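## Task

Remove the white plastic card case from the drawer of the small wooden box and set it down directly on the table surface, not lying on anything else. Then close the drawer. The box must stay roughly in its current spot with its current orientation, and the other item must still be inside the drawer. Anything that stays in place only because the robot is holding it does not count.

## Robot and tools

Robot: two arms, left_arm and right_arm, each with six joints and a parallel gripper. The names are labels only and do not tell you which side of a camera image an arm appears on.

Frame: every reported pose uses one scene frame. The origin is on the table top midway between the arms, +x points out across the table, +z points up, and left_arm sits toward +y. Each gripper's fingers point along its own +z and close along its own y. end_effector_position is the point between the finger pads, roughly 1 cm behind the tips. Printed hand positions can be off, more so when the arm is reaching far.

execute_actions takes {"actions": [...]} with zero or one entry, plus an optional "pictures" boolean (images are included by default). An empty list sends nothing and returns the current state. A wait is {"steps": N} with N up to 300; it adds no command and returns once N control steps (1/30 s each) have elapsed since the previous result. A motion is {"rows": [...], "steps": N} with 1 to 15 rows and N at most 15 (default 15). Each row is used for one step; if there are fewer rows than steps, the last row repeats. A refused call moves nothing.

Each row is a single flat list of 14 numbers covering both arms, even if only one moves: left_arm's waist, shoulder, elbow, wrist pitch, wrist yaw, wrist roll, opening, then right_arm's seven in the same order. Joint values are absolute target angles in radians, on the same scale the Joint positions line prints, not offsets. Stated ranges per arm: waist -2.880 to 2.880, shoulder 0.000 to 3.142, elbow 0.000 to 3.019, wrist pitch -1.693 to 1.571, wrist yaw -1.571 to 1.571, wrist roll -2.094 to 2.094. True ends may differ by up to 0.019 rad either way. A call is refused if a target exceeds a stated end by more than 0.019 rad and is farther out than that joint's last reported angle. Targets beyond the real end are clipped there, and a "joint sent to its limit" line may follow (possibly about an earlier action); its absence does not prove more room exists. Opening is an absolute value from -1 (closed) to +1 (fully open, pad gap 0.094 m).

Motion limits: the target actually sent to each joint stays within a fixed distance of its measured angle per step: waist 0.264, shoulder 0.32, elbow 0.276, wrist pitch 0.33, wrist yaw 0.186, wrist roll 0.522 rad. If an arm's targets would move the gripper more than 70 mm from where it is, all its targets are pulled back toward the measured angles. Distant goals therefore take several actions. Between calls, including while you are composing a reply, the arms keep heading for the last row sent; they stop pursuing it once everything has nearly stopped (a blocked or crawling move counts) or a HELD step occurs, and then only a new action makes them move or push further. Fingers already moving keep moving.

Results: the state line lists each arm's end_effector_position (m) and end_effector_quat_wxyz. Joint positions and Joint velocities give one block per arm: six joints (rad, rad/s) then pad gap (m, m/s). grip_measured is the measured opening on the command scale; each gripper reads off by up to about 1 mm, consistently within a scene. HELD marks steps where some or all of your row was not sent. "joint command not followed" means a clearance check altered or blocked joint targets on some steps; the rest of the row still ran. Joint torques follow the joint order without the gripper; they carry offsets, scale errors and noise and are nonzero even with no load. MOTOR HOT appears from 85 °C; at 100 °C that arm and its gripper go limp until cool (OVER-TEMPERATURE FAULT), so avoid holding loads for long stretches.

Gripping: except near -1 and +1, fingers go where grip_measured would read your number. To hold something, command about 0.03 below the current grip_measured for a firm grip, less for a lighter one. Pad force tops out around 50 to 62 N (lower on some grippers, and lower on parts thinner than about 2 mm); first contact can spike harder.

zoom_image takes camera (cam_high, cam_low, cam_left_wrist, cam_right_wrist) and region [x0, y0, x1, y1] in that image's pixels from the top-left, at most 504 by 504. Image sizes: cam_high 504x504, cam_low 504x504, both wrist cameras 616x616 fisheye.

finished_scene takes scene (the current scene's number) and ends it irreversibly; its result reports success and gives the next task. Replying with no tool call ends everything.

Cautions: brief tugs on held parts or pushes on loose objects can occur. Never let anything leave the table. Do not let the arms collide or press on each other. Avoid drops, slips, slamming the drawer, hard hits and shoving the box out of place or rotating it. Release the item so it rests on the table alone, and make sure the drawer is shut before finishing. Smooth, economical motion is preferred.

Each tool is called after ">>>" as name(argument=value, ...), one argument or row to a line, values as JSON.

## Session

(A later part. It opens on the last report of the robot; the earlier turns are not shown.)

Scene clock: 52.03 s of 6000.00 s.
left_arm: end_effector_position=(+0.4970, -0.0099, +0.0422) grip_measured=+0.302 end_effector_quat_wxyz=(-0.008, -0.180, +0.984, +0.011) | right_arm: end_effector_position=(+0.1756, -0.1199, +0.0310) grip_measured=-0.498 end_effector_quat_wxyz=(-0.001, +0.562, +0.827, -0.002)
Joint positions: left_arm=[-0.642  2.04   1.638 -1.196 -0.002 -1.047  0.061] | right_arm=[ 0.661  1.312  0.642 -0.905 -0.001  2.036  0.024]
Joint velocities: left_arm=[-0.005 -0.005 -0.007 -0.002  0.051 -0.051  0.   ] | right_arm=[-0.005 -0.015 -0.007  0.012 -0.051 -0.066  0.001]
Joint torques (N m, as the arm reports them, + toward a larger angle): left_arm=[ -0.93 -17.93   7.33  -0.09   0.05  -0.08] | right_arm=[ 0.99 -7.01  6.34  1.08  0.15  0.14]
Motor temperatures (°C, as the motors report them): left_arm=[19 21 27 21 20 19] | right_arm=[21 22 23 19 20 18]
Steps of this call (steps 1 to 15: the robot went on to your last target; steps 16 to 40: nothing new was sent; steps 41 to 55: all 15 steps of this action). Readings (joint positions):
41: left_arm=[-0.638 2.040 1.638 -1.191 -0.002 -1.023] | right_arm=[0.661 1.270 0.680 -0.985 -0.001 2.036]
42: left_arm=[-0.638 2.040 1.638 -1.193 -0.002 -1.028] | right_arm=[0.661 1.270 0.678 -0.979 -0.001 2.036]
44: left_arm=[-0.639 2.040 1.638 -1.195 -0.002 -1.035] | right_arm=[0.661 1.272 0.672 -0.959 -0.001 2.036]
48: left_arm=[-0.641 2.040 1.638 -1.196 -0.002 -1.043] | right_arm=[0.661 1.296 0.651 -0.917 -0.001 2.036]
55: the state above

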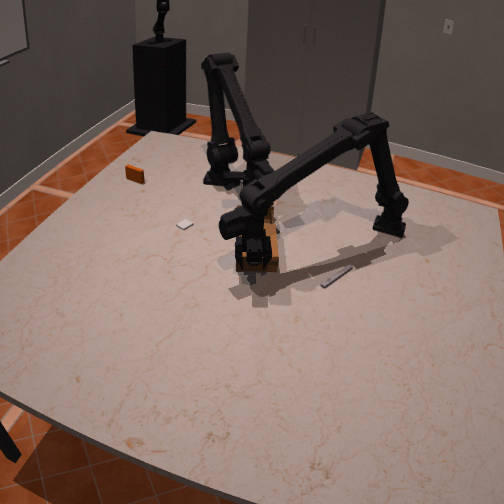

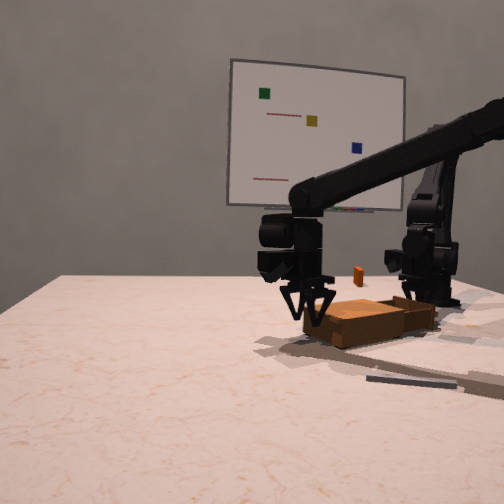

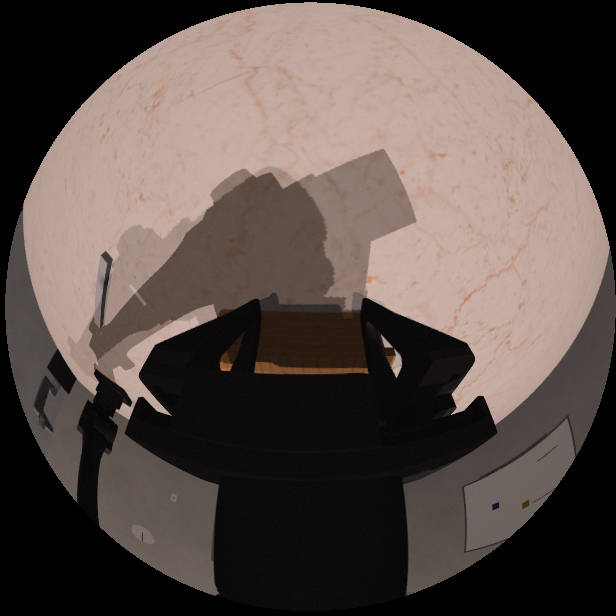

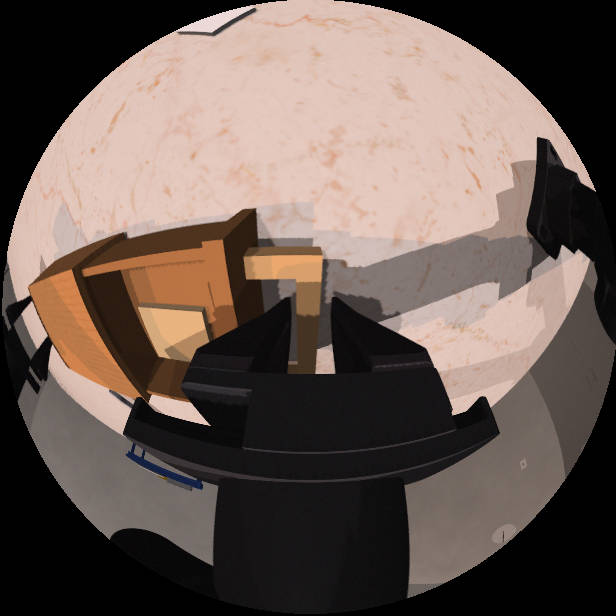

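>>> execute_actions(
  actions=[
    {"rows":[[-0.652,2.05,1.65,-1.205,0,-1.06,0.3,0.672,1.32,0.67,-0.89,0,2.05,-0.5],[-0.652,2.05,1.65,-1.205,0,-1.06,0.3,0.679,1.324,0.68,-0.888,0,2.057,-0.5],[-0.652,2.05,1.65,-1.205,0,-1.06,0.3,0.686,1.328,0.684,-0.886,0,2.064,-0.5],[-0.652,2.05,1.65,-1.205,0,-1.06,0.3,0.693,1.332,0.687,-0.884,0,2.071,-0.5],[-0.652,2.05,1.65,-1.205,0,-1.06,0.3,0.70,1.335,0.69,-0.882,0,2.078,-0.5],[-0.652,2.05,1.65,-1.205,0,-1.06,0.3,0.707,1.338,0.693,-0.88,0,2.085,-0.5],[-0.652,2.05,1.65,-1.205,0,-1.06,0.3,0.714,1.341,0.696,-0.878,0,2.09,-0.5],[-0.652,2.05,1.65,-1.205,0,-1.06,0.3,0.72,1.344,0.698,-0.878,0,2.09,-0.5]],"steps":15},
  ],
)

Scene clock: 55.13 s of 6000.00 s.
left_arm: end_effector_position=(+0.4970, -0.0099, +0.0422) grip_measured=+0.302 end_effector_quat_wxyz=(-0.008, -0.180, +0.984, +0.011) | right_arm: end_effector_position=(+0.1668, -0.1057, +0.0274) grip_measured=-0.498 end_effector_quat_wxyz=(+0.000, +0.556, +0.831, -0.003)
Joint positions: left_arm=[-0.642  2.04   1.638 -1.196 -0.002 -1.048  0.061] | right_arm=[ 0.716  1.335  0.651 -0.892  0.     2.078  0.024]
Joint velocities: left_arm=[-0.005 -0.015 -0.007 -0.017  0.007  0.022 -0.001] | right_arm=[-0.005 -0.015  0.017 -0.007 -0.022  0.037 -0.001]
Joint torques (N m, as the arm reports them, + toward a larger angle): left_arm=[ -1.01 -17.62   7.33  -0.06   0.05  -0.11] | right_arm=[ 0.53 -7.08  9.89  1.27  0.08  0.17]
Motor temperatures (°C, as the motors report them): left_arm=[19 21 27 21 20 19] | right_arm=[21 22 23 19 20 18]
Steps of this call (steps 1 to 15: the robot went on to your last target; steps 16 to 78: nothing new was sent; steps 79 to 93: all 15 steps of this action). Readings (joint positions):
79: left_arm=[-0.642 2.040 1.638 -1.196 -0.002 -1.048] | right_arm=[0.661 1.312 0.642 -0.905 -0.001 2.037]
80: left_arm=[-0.642 2.040 1.638 -1.196 -0.002 -1.048] | right_arm=[0.662 1.312 0.642 -0.905 -0.001 2.039]
82: left_arm=[-0.642 2.040 1.638 -1.196 -0.002 -1.048] | right_arm=[0.670 1.314 0.642 -0.903 -0.001 2.046]
86: left_arm=[-0.642 2.040 1.638 -1.196 -0.002 -1.048] | right_arm=[0.700 1.325 0.644 -0.896 -0.000 2.065]
93: the state above

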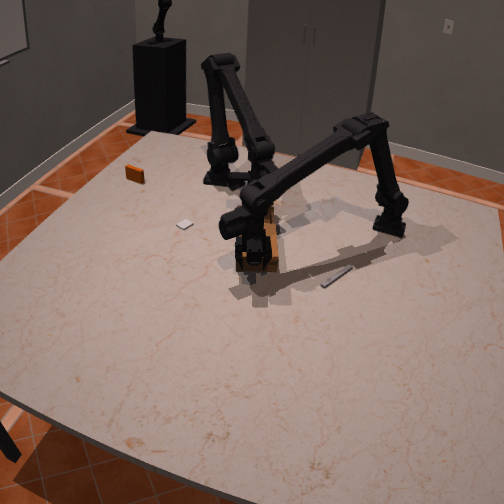

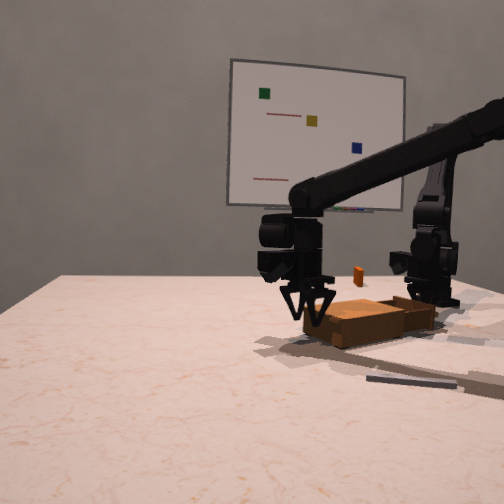

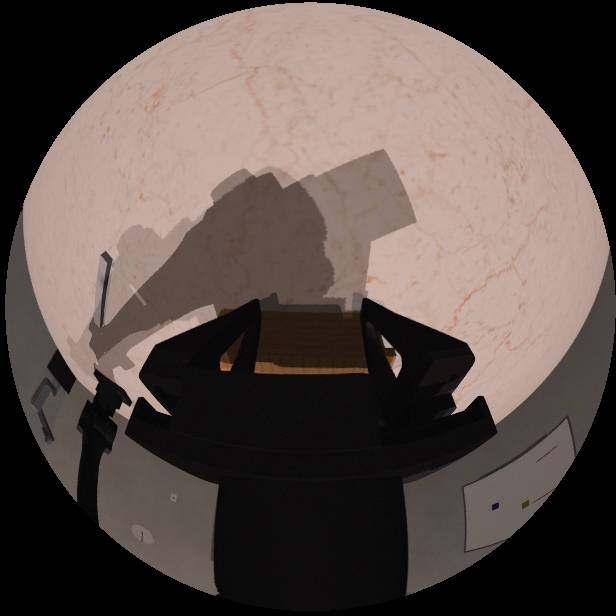

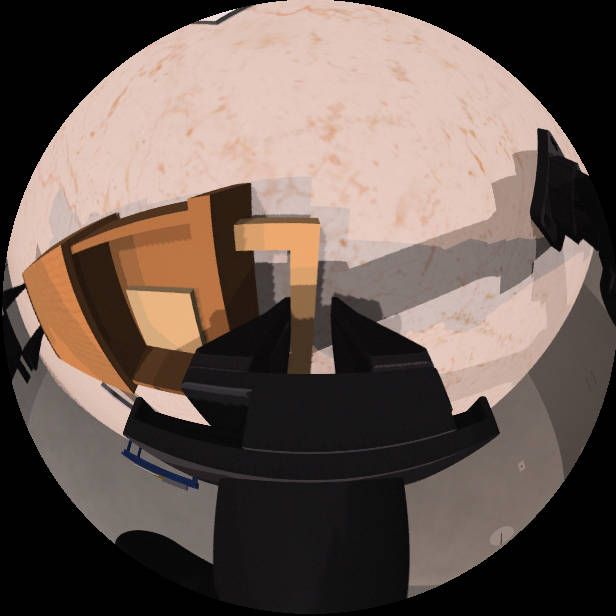

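>>> execute_actions(
  actions=[
    {"rows":[[-0.655,2.05,1.65,-1.207,0,-1.06,0.3,0.715,1.352,0.706,-0.877,0,2.084,-0.6],[-0.658,2.05,1.65,-1.209,0,-1.06,0.3,0.709,1.36,0.714,-0.876,0,2.078,-0.68],[-0.661,2.05,1.65,-1.211,0,-1.06,0.3,0.703,1.368,0.722,-0.876,0,2.072,-0.68],[-0.664,2.05,1.65,-1.213,0,-1.06,0.3,0.697,1.376,0.731,-0.875,0,2.067,-0.68],[-0.667,2.05,1.65,-1.215,0,-1.06,0.3,0.691,1.384,0.739,-0.875,0,2.062,-0.68],[-0.67,2.05,1.65,-1.215,0,-1.06,0.3,0.685,1.392,0.747,-0.875,0,2.057,-0.68],[-0.67,2.05,1.65,-1.215,0,-1.06,0.3,0.679,1.4,0.755,-0.875,0,2.052,-0.68],[-0.67,2.05,1.65,-1.215,0,-1.06,0.3,0.673,1.408,0.763,-0.875,0,2.047,-0.68],[-0.67,2.05,1.65,-1.215,0,-1.06,0.3,0.667,1.416,0.772,-0.875,0,2.042,-0.68],[-0.67,2.05,1.65,-1.215,0,-1.06,0.3,0.662,1.424,0.78,-0.875,0,2.037,-0.68],[-0.67,2.05,1.65,-1.215,0,-1.06,0.3,0.657,1.432,0.788,-0.875,0,2.032,-0.68],[-0.67,2.05,1.65,-1.215,0,-1.06,0.3,0.652,1.44,0.796,-0.875,0,2.027,-0.68],[-0.67,2.05,1.65,-1.215,0,-1.06,0.3,0.647,1.447,0.804,-0.875,0,2.021,-0.68],[-0.67,2.05,1.65,-1.215,0,-1.06,0.3,0.642,1.454,0.812,-0.875,0,2.015,-0.68],[-0.67,2.05,1.65,-1.215,0,-1.06,0.3,0.637,1.46,0.82,-0.875,0,2.01,-0.68]]},
  ],
)

Scene clock: 60.73 s of 6000.00 s.
left_arm: end_effector_position=(+0.4960, -0.0088, +0.0423) grip_measured=+0.301 end_effector_quat_wxyz=(-0.005, -0.180, +0.984, +0.017) | right_arm: end_effector_position=(+0.1769, -0.1001, +0.0207) grip_measured=-0.677 end_effector_quat_wxyz=(-0.018, +0.559, +0.829, -0.031)
Joint positions: left_arm=[-0.646  2.04   1.638 -1.201 -0.015 -1.05   0.061] | right_arm=[ 0.685  1.418  0.707 -0.926 -0.029  2.053  0.015]
Joint velocities: left_arm=[ 0.015 -0.005 -0.012 -0.002 -0.007 -0.007 -0.   ] | right_arm=[-0.103  0.151  0.139 -0.154 -0.051 -0.022 -0.001]
Joint torques (N m, as the arm reports them, + toward a larger angle): left_arm=[ -2.57 -17.84   7.37  -0.33   0.76  -0.04] | right_arm=[-2.56 -5.78 14.05  3.47  1.23 -0.3 ]
Motor temperatures (°C, as the motors report them): left_arm=[19 21 27 21 20 19] | right_arm=[21 22 24 19 20 18]
Steps of this call (steps 1 to 15: the robot went on to your last target; steps 16 to 90: nothing new was sent; then 2.10 s passed at rest; steps 91 to 105: all 15 steps of this action). Readings (joint positions):
91: left_arm=[-0.642 2.040 1.638 -1.196 -0.002 -1.048] | right_arm=[0.716 1.335 0.651 -0.892 0.001 2.082]
92: left_arm=[-0.643 2.040 1.638 -1.197 -0.002 -1.048] | right_arm=[0.716 1.337 0.654 -0.890 0.002 2.082]
94: left_arm=[-0.645 2.040 1.638 -1.200 -0.002 -1.048] | right_arm=[0.713 1.347 0.665 -0.890 0.002 2.081]
98: left_arm=[-0.646 2.040 1.638 -1.201 -0.005 -1.048] | right_arm=[0.704 1.377 0.676 -0.892 -0.013 2.074]
105: the state above

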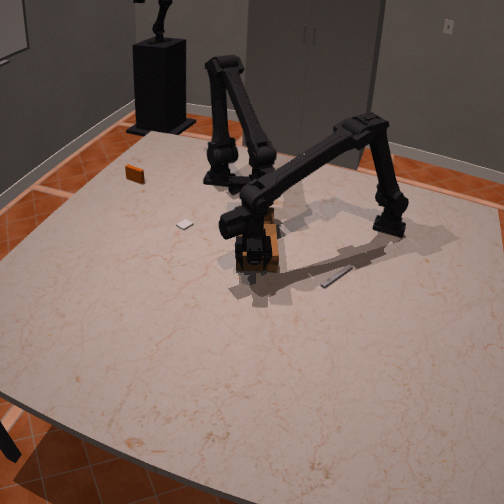

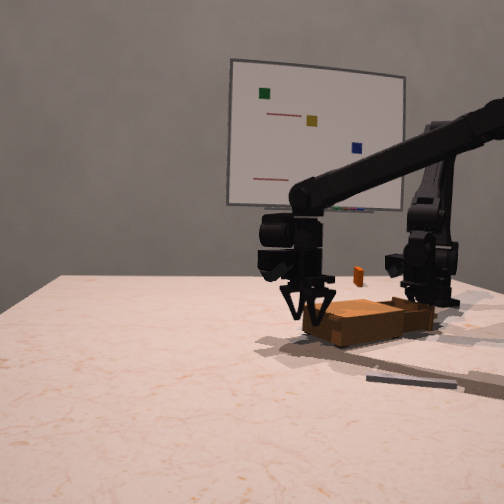

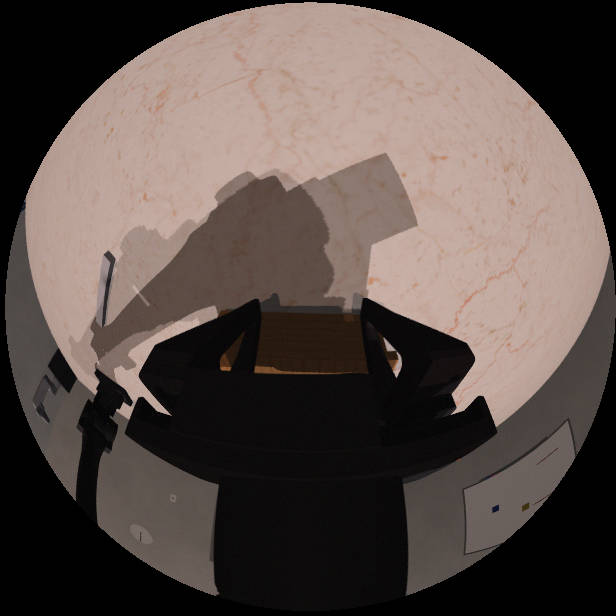

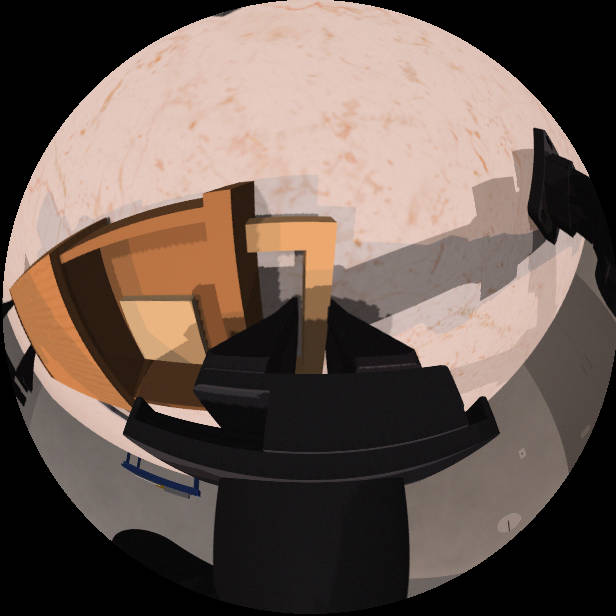

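Resisting; see where it settles.

>>> execute_actions(
  actions=[
    {"steps":12},
  ],
)

Scene clock: 61.13 s of 6000.00 s.
left_arm: end_effector_position=(+0.4970, -0.0076, +0.0423) grip_measured=+0.301 end_effector_quat_wxyz=(-0.004, -0.182, +0.983, +0.018) | right_arm: end_effector_position=(+0.1786, -0.1002, +0.0208) grip_measured=-0.677 end_effector_quat_wxyz=(-0.019, +0.557, +0.830, -0.035)
Joint positions: left_arm=[-0.644  2.04   1.638 -1.201 -0.016 -1.052  0.061] | right_arm=[ 0.68   1.426  0.715 -0.934 -0.03   2.044  0.015]
Joint velocities: left_arm=[-0.005 -0.005 -0.007  0.007  0.007  0.037 -0.   ] | right_arm=[ 0.005 -0.005 -0.007 -0.007  0.022  0.051 -0.   ]
Joint torques (N m, as the arm reports them, + toward a larger angle): left_arm=[ -2.81 -17.68   7.32  -0.29   0.72  -0.08] | right_arm=[-3.41 -6.04 13.98  3.21  1.18 -0.33]
Motor temperatures (°C, as the motors report them): left_arm=[19 21 27 21 20 19] | right_arm=[21 22 24 19 20 18]
Steps of this call (steps 1 to 12: the robot went on to your last target). Readings (joint positions):
1: left_arm=[-0.645 2.040 1.638 -1.201 -0.016 -1.051] | right_arm=[0.682 1.422 0.712 -0.930 -0.030 2.050]
2: left_arm=[-0.644 2.040 1.638 -1.201 -0.016 -1.051] | right_arm=[0.680 1.425 0.714 -0.932 -0.030 2.048]
4: left_arm=[-0.644 2.040 1.638 -1.201 -0.016 -1.052] | right_arm=[0.680 1.426 0.715 -0.934 -0.030 2.046]
8: left_arm=[-0.644 2.040 1.638 -1.201 -0.016 -1.052] | right_arm=[0.680 1.426 0.715 -0.934 -0.030 2.044]
12: the state above

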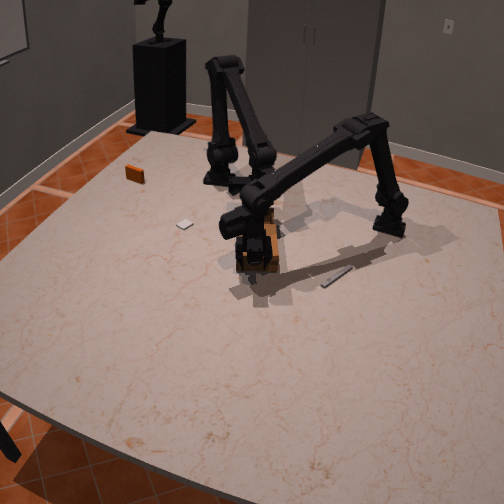

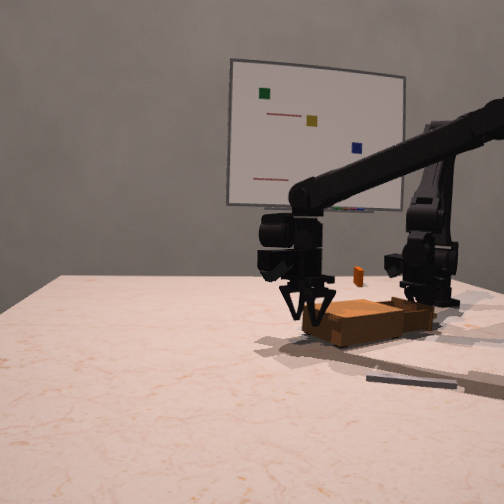

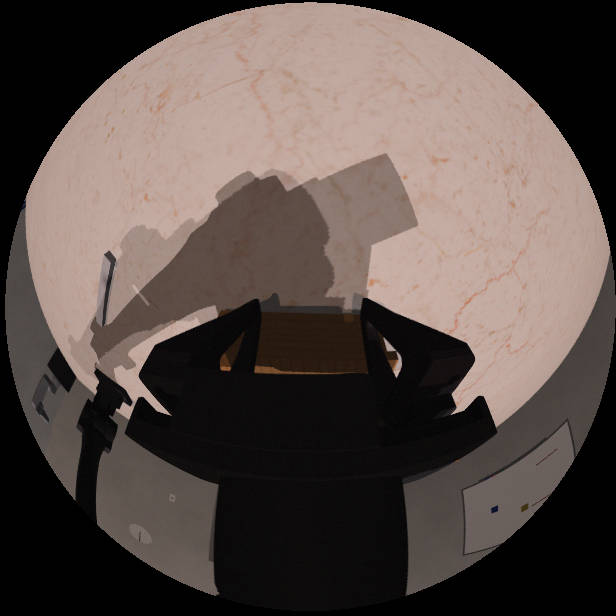

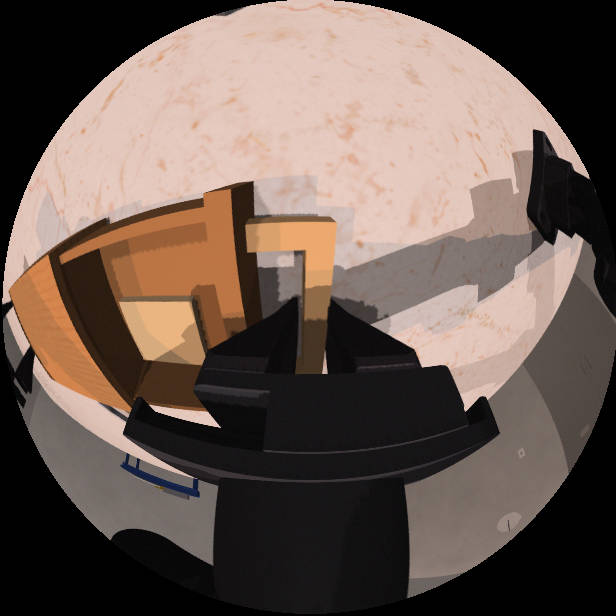

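>>> execute_actions(
  actions=[
    {"rows":[[-0.672,2.05,1.65,-1.215,0.01,-1.06,0.3,0.64,1.45,0.82,-0.87,0.005,2.02,-0.68],[-0.674,2.05,1.65,-1.215,0.01,-1.06,0.3,0.642,1.44,0.82,-0.865,0.01,2.03,-0.68],[-0.676,2.05,1.65,-1.215,0.01,-1.06,0.3,0.644,1.43,0.82,-0.86,0.015,2.03,-0.68],[-0.678,2.05,1.65,-1.215,0.01,-1.06,0.3,0.646,1.42,0.82,-0.855,0.02,2.03,-0.68],[-0.68,2.05,1.65,-1.215,0.01,-1.06,0.3,0.648,1.41,0.82,-0.85,0.025,2.03,-0.68],[-0.68,2.05,1.65,-1.215,0.01,-1.06,0.3,0.648,1.405,0.82,-0.845,0.03,2.03,-0.68],[-0.68,2.05,1.65,-1.215,0.01,-1.06,0.3,0.648,1.405,0.825,-0.84,0.03,2.03,-0.68],[-0.68,2.05,1.65,-1.215,0.01,-1.06,0.3,0.646,1.41,0.83,-0.84,0.03,2.03,-0.68],[-0.68,2.05,1.65,-1.215,0.01,-1.06,0.3,0.644,1.415,0.838,-0.84,0.03,2.03,-0.68],[-0.68,2.05,1.65,-1.215,0.01,-1.06,0.3,0.64,1.42,0.845,-0.84,0.03,2.025,-0.68]]},
  ],
)

Scene clock: 63.93 s of 6000.00 s.
left_arm: end_effector_position=(+0.4976, -0.0069, +0.0423) grip_measured=+0.301 end_effector_quat_wxyz=(-0.005, -0.185, +0.983, +0.017) | right_arm: end_effector_position=(+0.1807, -0.1016, +0.0214) grip_measured=-0.677 end_effector_quat_wxyz=(-0.011, +0.557, +0.829, -0.034)
Joint positions: left_arm=[-0.642  2.04   1.638 -1.201 -0.015 -1.056  0.061] | right_arm=[ 0.68   1.423  0.715 -0.934 -0.014  2.046  0.015]
Joint velocities: left_arm=[-0.005 -0.005  0.022  0.007  0.037 -0.022  0.   ] | right_arm=[-0.005  0.005 -0.007 -0.012  0.007 -0.022  0.001]
Joint torques (N m, as the arm reports them, + toward a larger angle): left_arm=[ -3.54 -17.7    7.32  -0.31   1.17  -0.04] | right_arm=[-2.68 -9.13 14.7   4.34  1.5  -0.14]
Motor temperatures (°C, as the motors report them): left_arm=[19 21 27 21 20 19] | right_arm=[21 22 25 19 21 18]
Steps of this call (steps 1 to 15: the robot went on to your last target; steps 16 to 69: nothing new was sent; steps 70 to 84: all 15 steps of this action). Readings (joint positions):
70: left_arm=[-0.644 2.040 1.638 -1.201 -0.015 -1.052] | right_arm=[0.680 1.426 0.715 -0.934 -0.030 2.044]
71: left_arm=[-0.644 2.040 1.638 -1.201 -0.015 -1.052] | right_arm=[0.680 1.426 0.715 -0.934 -0.029 2.045]
73: left_arm=[-0.644 2.040 1.638 -1.201 -0.015 -1.052] | right_arm=[0.680 1.425 0.715 -0.934 -0.026 2.046]
77: left_arm=[-0.642 2.040 1.638 -1.201 -0.015 -1.056] | right_arm=[0.680 1.423 0.715 -0.934 -0.014 2.046]
84: the state above

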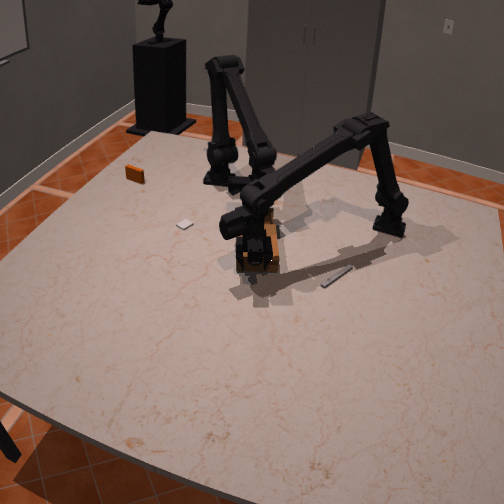

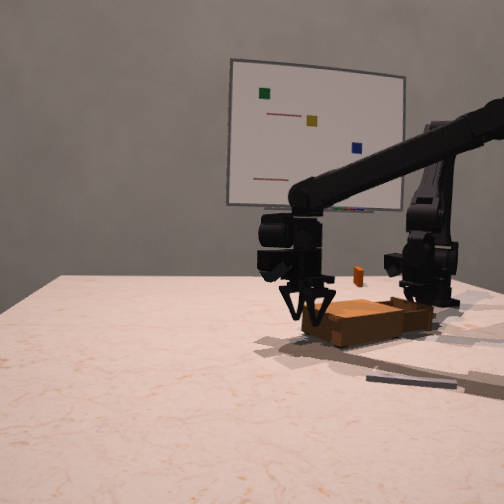

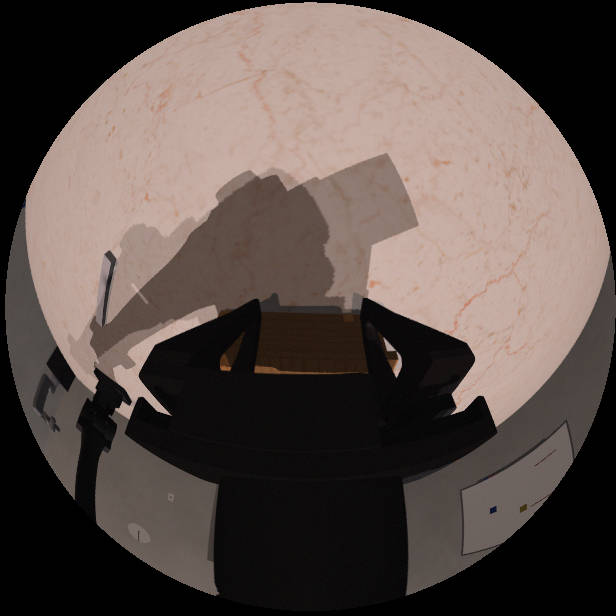

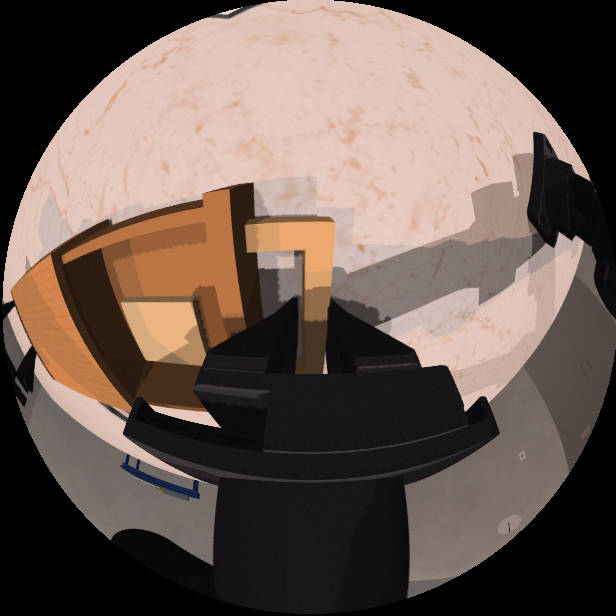

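>>> zoom_image(
  camera="cam_right_wrist",
  region=[0, 160, 360, 440],
)

>>> zoom_image(
  camera="cam_low",
  region=[270, 260, 480, 370],
)

Region (0, 160, 360, 440) of cam_right_wrist's 616x616 image, scaled by 1.400, with more detail than that image has.

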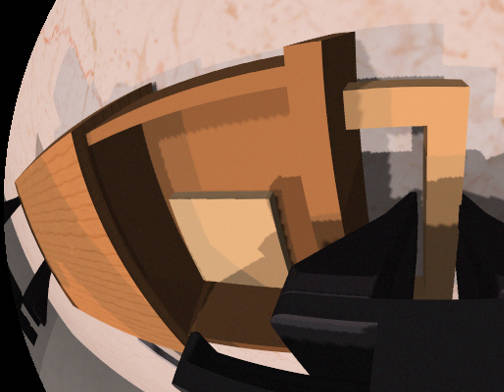

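Region (270, 260, 480, 370) of cam_low's 504x504 image, scaled by 2.400, with more detail than that image has; it fills the top 264 rows of this view, and the rest is white.

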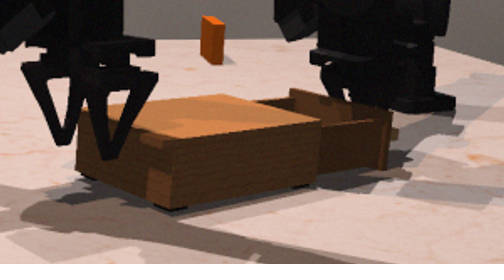

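>>> execute_actions(
  actions=[
    {"rows":[[-0.675,2.05,1.65,-1.21,0,-1.06,0.3,0.65,1.41,0.82,-0.85,0.025,2.035,-0.66],[-0.67,2.05,1.65,-1.21,0,-1.06,0.3,0.66,1.4,0.8,-0.855,0.02,2.04,-0.64],[-0.665,2.05,1.65,-1.21,0,-1.06,0.3,0.67,1.39,0.78,-0.86,0.015,2.05,-0.62],[-0.66,2.05,1.65,-1.21,0,-1.06,0.3,0.68,1.38,0.76,-0.865,0.01,2.06,-0.6],[-0.66,2.05,1.65,-1.21,0,-1.06,0.3,0.69,1.37,0.745,-0.87,0.005,2.07,-0.6],[-0.66,2.05,1.65,-1.21,0,-1.06,0.3,0.7,1.36,0.73,-0.875,0.005,2.075,-0.6],[-0.66,2.05,1.65,-1.21,0,-1.06,0.3,0.705,1.35,0.72,-0.88,0.005,2.08,-0.6],[-0.66,2.05,1.65,-1.21,0,-1.06,0.3,0.71,1.34,0.71,-0.88,0.005,2.08,-0.6],[-0.66,2.05,1.65,-1.21,0,-1.06,0.3,0.71,1.335,0.705,-0.88,0.005,2.08,-0.6]]},
  ],
)

Scene clock: 68.53 s of 6000.00 s.
left_arm: end_effector_position=(+0.4980, -0.0068, +0.0422) grip_measured=+0.301 end_effector_quat_wxyz=(-0.005, -0.186, +0.982, +0.016) | right_arm: end_effector_position=(+0.1832, -0.0903, +0.0400) grip_measured=-0.602 end_effector_quat_wxyz=(+0.002, +0.557, +0.831, +0.013)
Joint positions: left_arm=[-0.641  2.04   1.638 -1.2   -0.013 -1.057  0.061] | right_arm=[ 0.706  1.348  0.705 -0.902  0.002  2.07   0.019]
Joint velocities: left_arm=[-0.005  0.005 -0.007 -0.007 -0.007 -0.037 -0.002] | right_arm=[ 0.005 -0.005  0.007  0.007  0.022 -0.051  0.   ]
Joint torques (N m, as the arm reports them, + toward a larger angle): left_arm=[ -1.84 -17.72   7.39  -0.15   0.61  -0.02] | right_arm=[ 0.84 -9.93  6.47  1.76  0.25  0.13]
Motor temperatures (°C, as the motors report them): left_arm=[19 21 27 21 20 19] | right_arm=[21 22 27 19 22 18]
Steps of this call (steps 1 to 15: the robot went on to your last target; steps 16 to 90: nothing new was sent; then 1.10 s passed at rest; steps 91 to 105: all 15 steps of this action). Readings (joint positions):
91: left_arm=[-0.642 2.040 1.638 -1.201 -0.016 -1.056] | right_arm=[0.680 1.423 0.715 -0.934 -0.014 2.046]
92: left_arm=[-0.642 2.040 1.638 -1.201 -0.017 -1.057] | right_arm=[0.680 1.423 0.715 -0.934 -0.014 2.046]
94: left_arm=[-0.641 2.040 1.638 -1.200 -0.018 -1.057] | right_arm=[0.683 1.418 0.715 -0.926 -0.004 2.050]
98: left_arm=[-0.641 2.040 1.638 -1.200 -0.016 -1.057] | right_arm=[0.691 1.388 0.712 -0.910 0.000 2.063]
105: the state above

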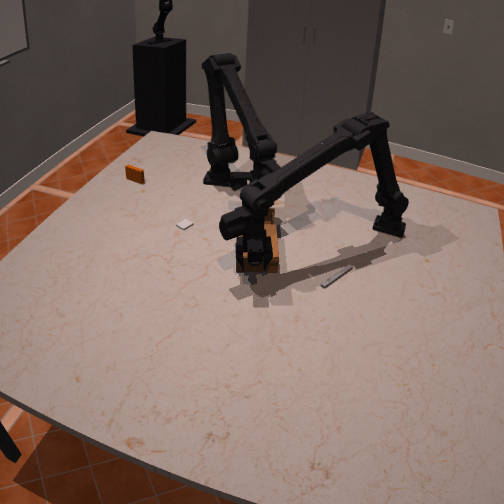

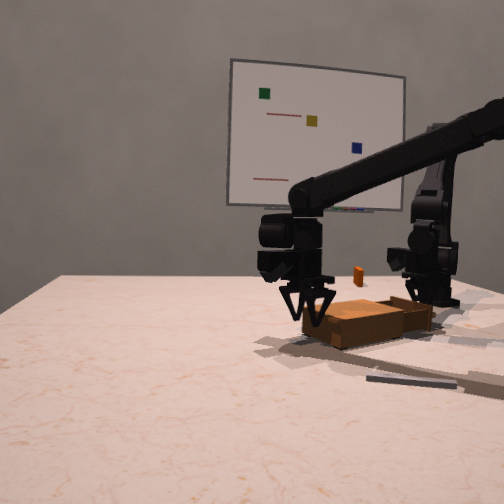

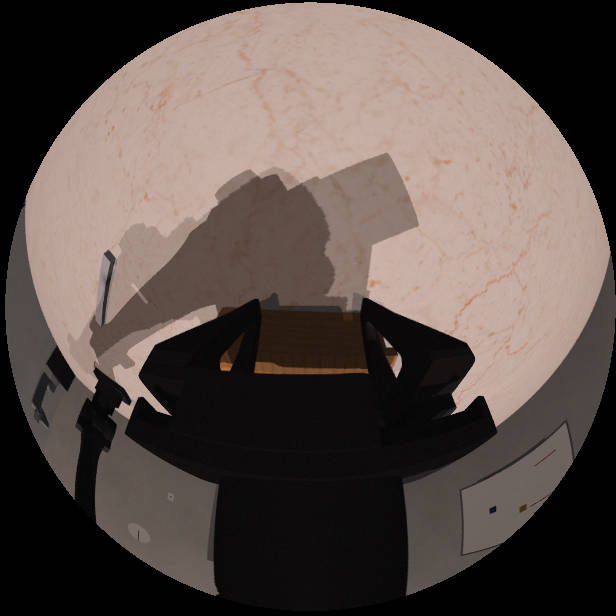

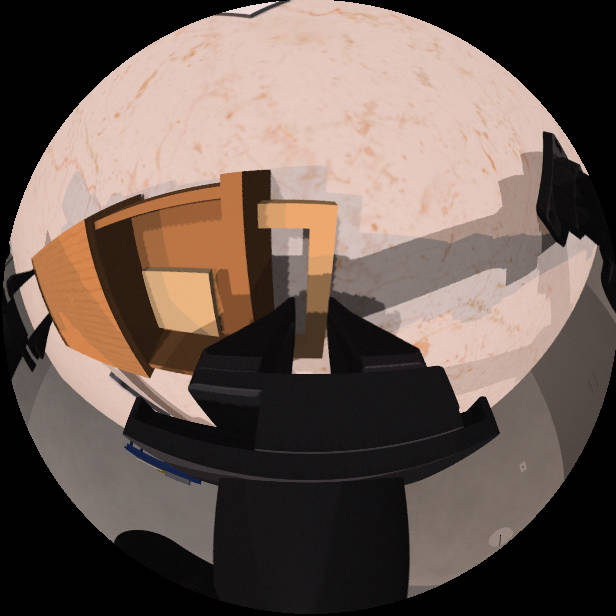

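>>> execute_actions(
  actions=[
    {"rows":[[-0.66,2.05,1.65,-1.21,0,-1.06,0.3,0.705,1.345,0.7,-0.885,0,2.075,-0.6],[-0.66,2.05,1.65,-1.21,0,-1.06,0.3,0.7,1.352,0.695,-0.89,0,2.07,-0.6],[-0.66,2.05,1.65,-1.21,0,-1.06,0.3,0.696,1.36,0.69,-0.89,0,2.07,-0.6],[-0.66,2.05,1.65,-1.21,0,-1.06,0.3,0.692,1.368,0.684,-0.89,0,2.07,-0.6],[-0.66,2.05,1.65,-1.21,0,-1.06,0.3,0.692,1.368,0.684,-0.89,0,2.07,-0.6],[-0.66,2.05,1.65,-1.21,0,-1.06,0.3,0.692,1.368,0.684,-0.89,0,2.07,-0.6],[-0.66,2.05,1.65,-1.21,0,-1.06,0.3,0.692,1.368,0.684,-0.89,0,2.07,-0.6],[-0.66,2.05,1.65,-1.21,0,-1.06,0.3,0.692,1.368,0.684,-0.89,0,2.07,-0.6],[-0.66,2.05,1.65,-1.21,0,-1.06,0.3,0.692,1.368,0.684,-0.89,0,2.07,-0.65],[-0.66,2.05,1.65,-1.21,0,-1.06,0.3,0.692,1.368,0.684,-0.89,0,2.07,-0.7],[-0.66,2.05,1.65,-1.21,0,-1.06,0.3,0.692,1.368,0.684,-0.89,0,2.07,-0.75],[-0.66,2.05,1.65,-1.21,0,-1.06,0.3,0.692,1.368,0.684,-0.89,0,2.07,-0.79],[-0.66,2.05,1.65,-1.21,0,-1.06,0.3,0.692,1.368,0.684,-0.89,0,2.07,-0.82]]},
  ],
)

Scene clock: 72.60 s of 6000.00 s.
left_arm: end_effector_position=(+0.4972, -0.0076, +0.0422) grip_measured=+0.301 end_effector_quat_wxyz=(-0.007, -0.186, +0.983, +0.015) | right_arm: end_effector_position=(+0.1811, -0.0984, +0.0321) grip_measured=-0.782 end_effector_quat_wxyz=(+0.001, +0.563, +0.826, +0.003)
Joint positions: left_arm=[-0.641  2.04   1.638 -1.2   -0.009 -1.057  0.061] | right_arm=[ 0.696  1.357  0.688 -0.896  0.002  2.075  0.01 ]
Joint velocities: left_arm=[-0.015  0.005 -0.007 -0.012 -0.037  0.007 -0.001] | right_arm=[ 0.015 -0.015  0.002  0.017  0.007  0.066 -0.   ]
Joint torques (N m, as the arm reports them, + toward a larger angle): left_arm=[ -1.81 -17.58   7.38  -0.1    0.38  -0.04] | right_arm=[ 0.31 -7.35  6.    0.74  0.01 -0.04]
Motor temperatures (°C, as the motors report them): left_arm=[19 21 27 21 20 19] | right_arm=[21 22 26 19 21 18]
Steps of this call (steps 1 to 15: the robot went on to your last target; steps 16 to 90: nothing new was sent; then 0.57 s passed at rest; steps 91 to 105: all 15 steps of this action). Readings (joint positions):
91: left_arm=[-0.641 2.040 1.638 -1.200 -0.013 -1.057] | right_arm=[0.706 1.348 0.704 -0.902 0.001 2.072]
92: left_arm=[-0.641 2.040 1.638 -1.200 -0.013 -1.057] | right_arm=[0.706 1.348 0.704 -0.902 0.001 2.072]
94: left_arm=[-0.641 2.040 1.638 -1.200 -0.013 -1.057] | right_arm=[0.706 1.349 0.699 -0.902 0.001 2.072]
98: left_arm=[-0.641 2.040 1.638 -1.200 -0.013 -1.057] | right_arm=[0.700 1.356 0.688 -0.902 0.001 2.072]
105: the state above

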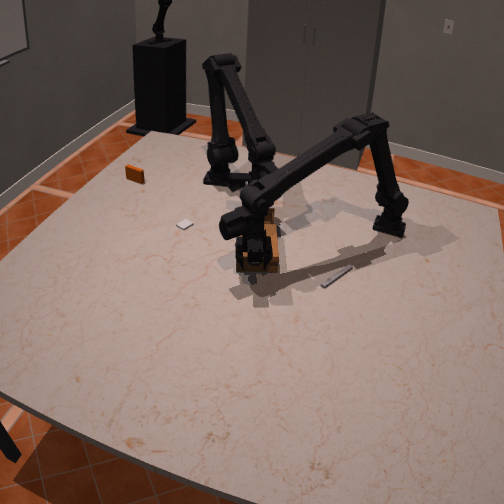

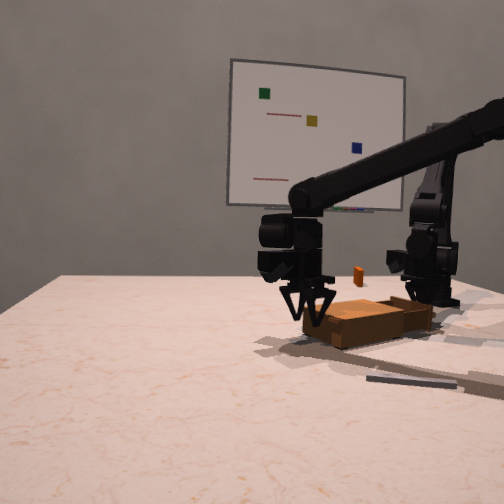

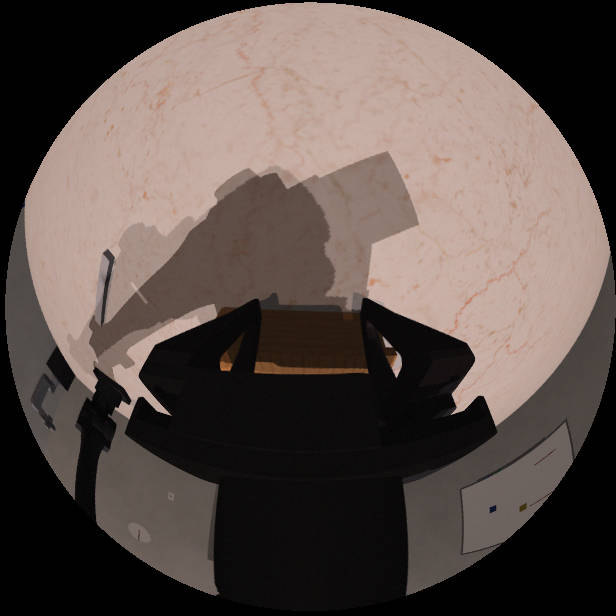

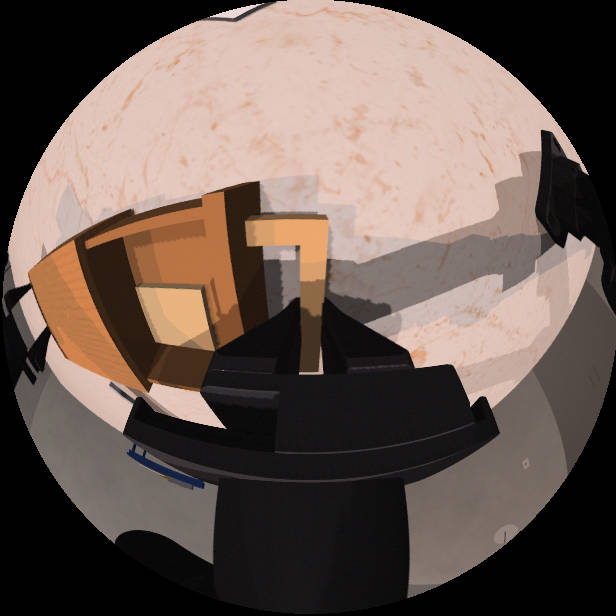

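>>> execute_actions(
  actions=[
    {"rows":[[-0.662,2.05,1.65,-1.21,0,-1.06,0.3,0.69,1.365,0.7,-0.885,0,2.07,-0.82],[-0.664,2.05,1.65,-1.21,0,-1.06,0.3,0.688,1.365,0.716,-0.88,0,2.07,-0.82],[-0.666,2.05,1.65,-1.21,0,-1.06,0.3,0.685,1.365,0.732,-0.876,0,2.067,-0.82],[-0.668,2.05,1.65,-1.21,0,-1.06,0.3,0.681,1.368,0.744,-0.872,0.004,2.064,-0.82],[-0.67,2.05,1.65,-1.21,0,-1.06,0.3,0.677,1.372,0.754,-0.869,0.008,2.061,-0.82],[-0.67,2.05,1.65,-1.21,0,-1.06,0.3,0.673,1.377,0.763,-0.866,0.01,2.058,-0.82],[-0.67,2.05,1.65,-1.21,0,-1.06,0.3,0.669,1.382,0.772,-0.864,0.01,2.055,-0.82],[-0.67,2.05,1.65,-1.21,0,-1.06,0.3,0.665,1.387,0.781,-0.862,0.01,2.052,-0.82],[-0.67,2.05,1.65,-1.21,0,-1.06,0.3,0.661,1.392,0.79,-0.86,0.01,2.049,-0.82],[-0.67,2.05,1.65,-1.21,0,-1.06,0.3,0.657,1.397,0.798,-0.86,0.01,2.046,-0.82],[-0.67,2.05,1.65,-1.21,0,-1.06,0.3,0.653,1.402,0.806,-0.86,0.01,2.043,-0.82],[-0.67,2.05,1.65,-1.21,0,-1.06,0.3,0.649,1.407,0.814,-0.86,0.01,2.04,-0.82],[-0.67,2.05,1.65,-1.21,0,-1.06,0.3,0.645,1.412,0.822,-0.86,0.01,2.037,-0.82],[-0.67,2.05,1.65,-1.21,0,-1.06,0.3,0.641,1.417,0.83,-0.86,0.01,2.034,-0.82],[-0.67,2.05,1.65,-1.21,0,-1.06,0.3,0.638,1.422,0.838,-0.86,0.01,2.03,-0.82]]},
  ],
)

>>> execute_actions(
  actions=[
    {"steps":8},
  ],
  pictures=false,
)

Scene clock: 75.03 s of 6000.00 s.
left_arm: end_effector_position=(+0.4968, -0.0082, +0.0422) grip_measured=+0.301 end_effector_quat_wxyz=(-0.007, -0.185, +0.983, +0.015) | right_arm: end_effector_position=(+0.1833, -0.0974, +0.0308) grip_measured=-0.782 end_effector_quat_wxyz=(-0.010, +0.564, +0.826, -0.009)
Joint positions: left_arm=[-0.642  2.04   1.638 -1.2   -0.009 -1.057  0.061] | right_arm=[ 0.682  1.383  0.708 -0.916 -0.017  2.062  0.01 ]
Joint velocities: left_arm=[ 0.005 -0.005 -0.017 -0.012 -0.022 -0.066 -0.   ] | right_arm=[-0.054  0.103  0.09  -0.144 -0.037 -0.066 -0.001]
Joint torques (N m, as the arm reports them, + toward a larger angle): left_arm=[ -2.63 -17.85   7.36  -0.16   0.38  -0.02] | right_arm=[-3.27 -6.11 15.72  3.48  1.2  -0.19]
Motor temperatures (°C, as the motors report them): left_arm=[19 21 27 21 20 19] | right_arm=[21 22 26 19 21 18]
Steps of this call (steps 1 to 15: the robot went on to your last target; steps 16 to 58: nothing new was sent; steps 59 to 73: all 15 steps of this action). Readings (joint positions):
59: left_arm=[-0.641 2.040 1.638 -1.200 -0.009 -1.057] | right_arm=[0.696 1.357 0.688 -0.896 0.002 2.076]
60: left_arm=[-0.641 2.040 1.638 -1.200 -0.009 -1.057] | right_arm=[0.695 1.357 0.688 -0.895 0.002 2.076]
62: left_arm=[-0.642 2.040 1.638 -1.200 -0.009 -1.057] | right_arm=[0.695 1.357 0.688 -0.895 0.001 2.076]
66: left_arm=[-0.642 2.040 1.638 -1.200 -0.009 -1.057] | right_arm=[0.691 1.362 0.691 -0.895 -0.001 2.075]
73: the state above

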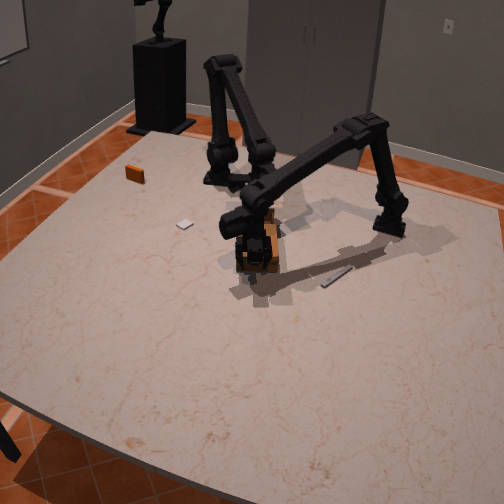

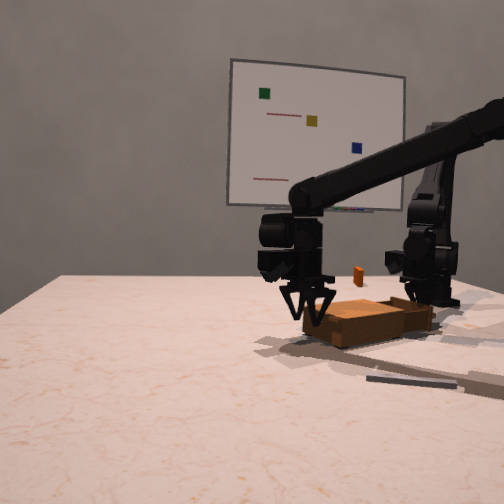

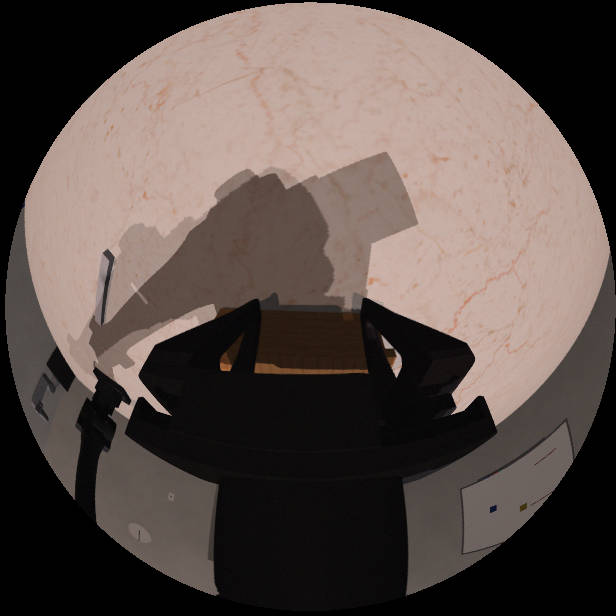

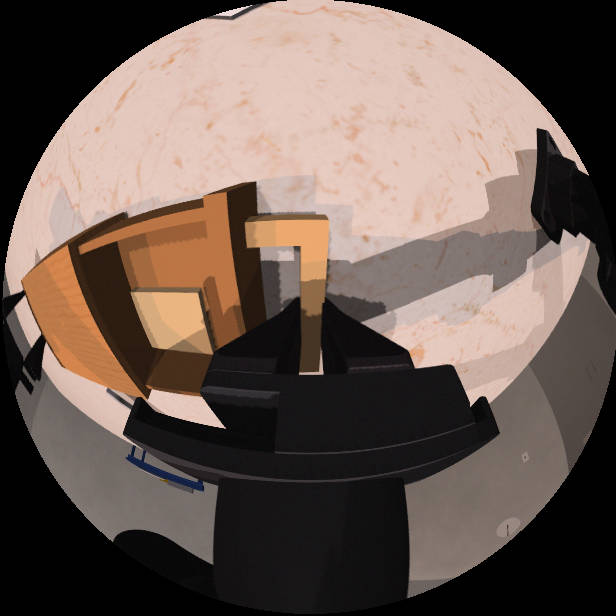

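Scene clock: 75.30 s of 6000.00 s.
left_arm: end_effector_position=(+0.4968, -0.0082, +0.0422) grip_measured=+0.301 end_effector_quat_wxyz=(-0.007, -0.185, +0.983, +0.015) | right_arm: end_effector_position=(+0.1833, -0.0973, +0.0306) grip_measured=-0.782 end_effector_quat_wxyz=(-0.012, +0.562, +0.827, -0.014)
Joint positions: left_arm=[-0.642  2.04   1.638 -1.2   -0.009 -1.057  0.061] | right_arm=[ 0.68   1.39   0.714 -0.925 -0.02   2.057  0.01 ]
Joint velocities: left_arm=[ 0.005 -0.005 -0.002  0.012 -0.051 -0.022  0.   ] | right_arm=[-0.015 -0.005  0.012 -0.017 -0.037 -0.022  0.   ]
Joint torques (N m, as the arm reports them, + toward a larger angle): left_arm=[ -2.67 -17.76   7.35  -0.12   0.38  -0.03] | right_arm=[-3.38 -6.36 15.76  3.57  1.19 -0.17]
Motor temperatures (°C, as the motors report them): left_arm=[19 21 27 21 20 19] | right_arm=[21 22 26 19 21 18]
Steps of this call (steps 1 to 8: the robot went on to your last target). Readings (joint positions):
1: left_arm=[-0.642 2.040 1.638 -1.200 -0.009 -1.057] | right_arm=[0.680 1.386 0.711 -0.921 -0.019 2.061]
2: left_arm=[-0.642 2.040 1.638 -1.200 -0.009 -1.057] | right_arm=[0.680 1.388 0.712 -0.923 -0.020 2.059]
4: left_arm=[-0.642 2.040 1.638 -1.200 -0.009 -1.057] | right_arm=[0.680 1.390 0.714 -0.925 -0.020 2.057]
8: the state above

>>> zoom_image(
  camera="cam_high",
  region=[210, 170, 310, 290],
)

Region (210, 170, 310, 290) of cam_high's 504x504 image, scaled by 4.200, with more detail than that image has.

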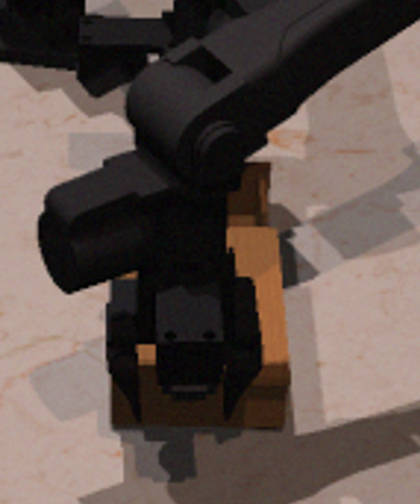

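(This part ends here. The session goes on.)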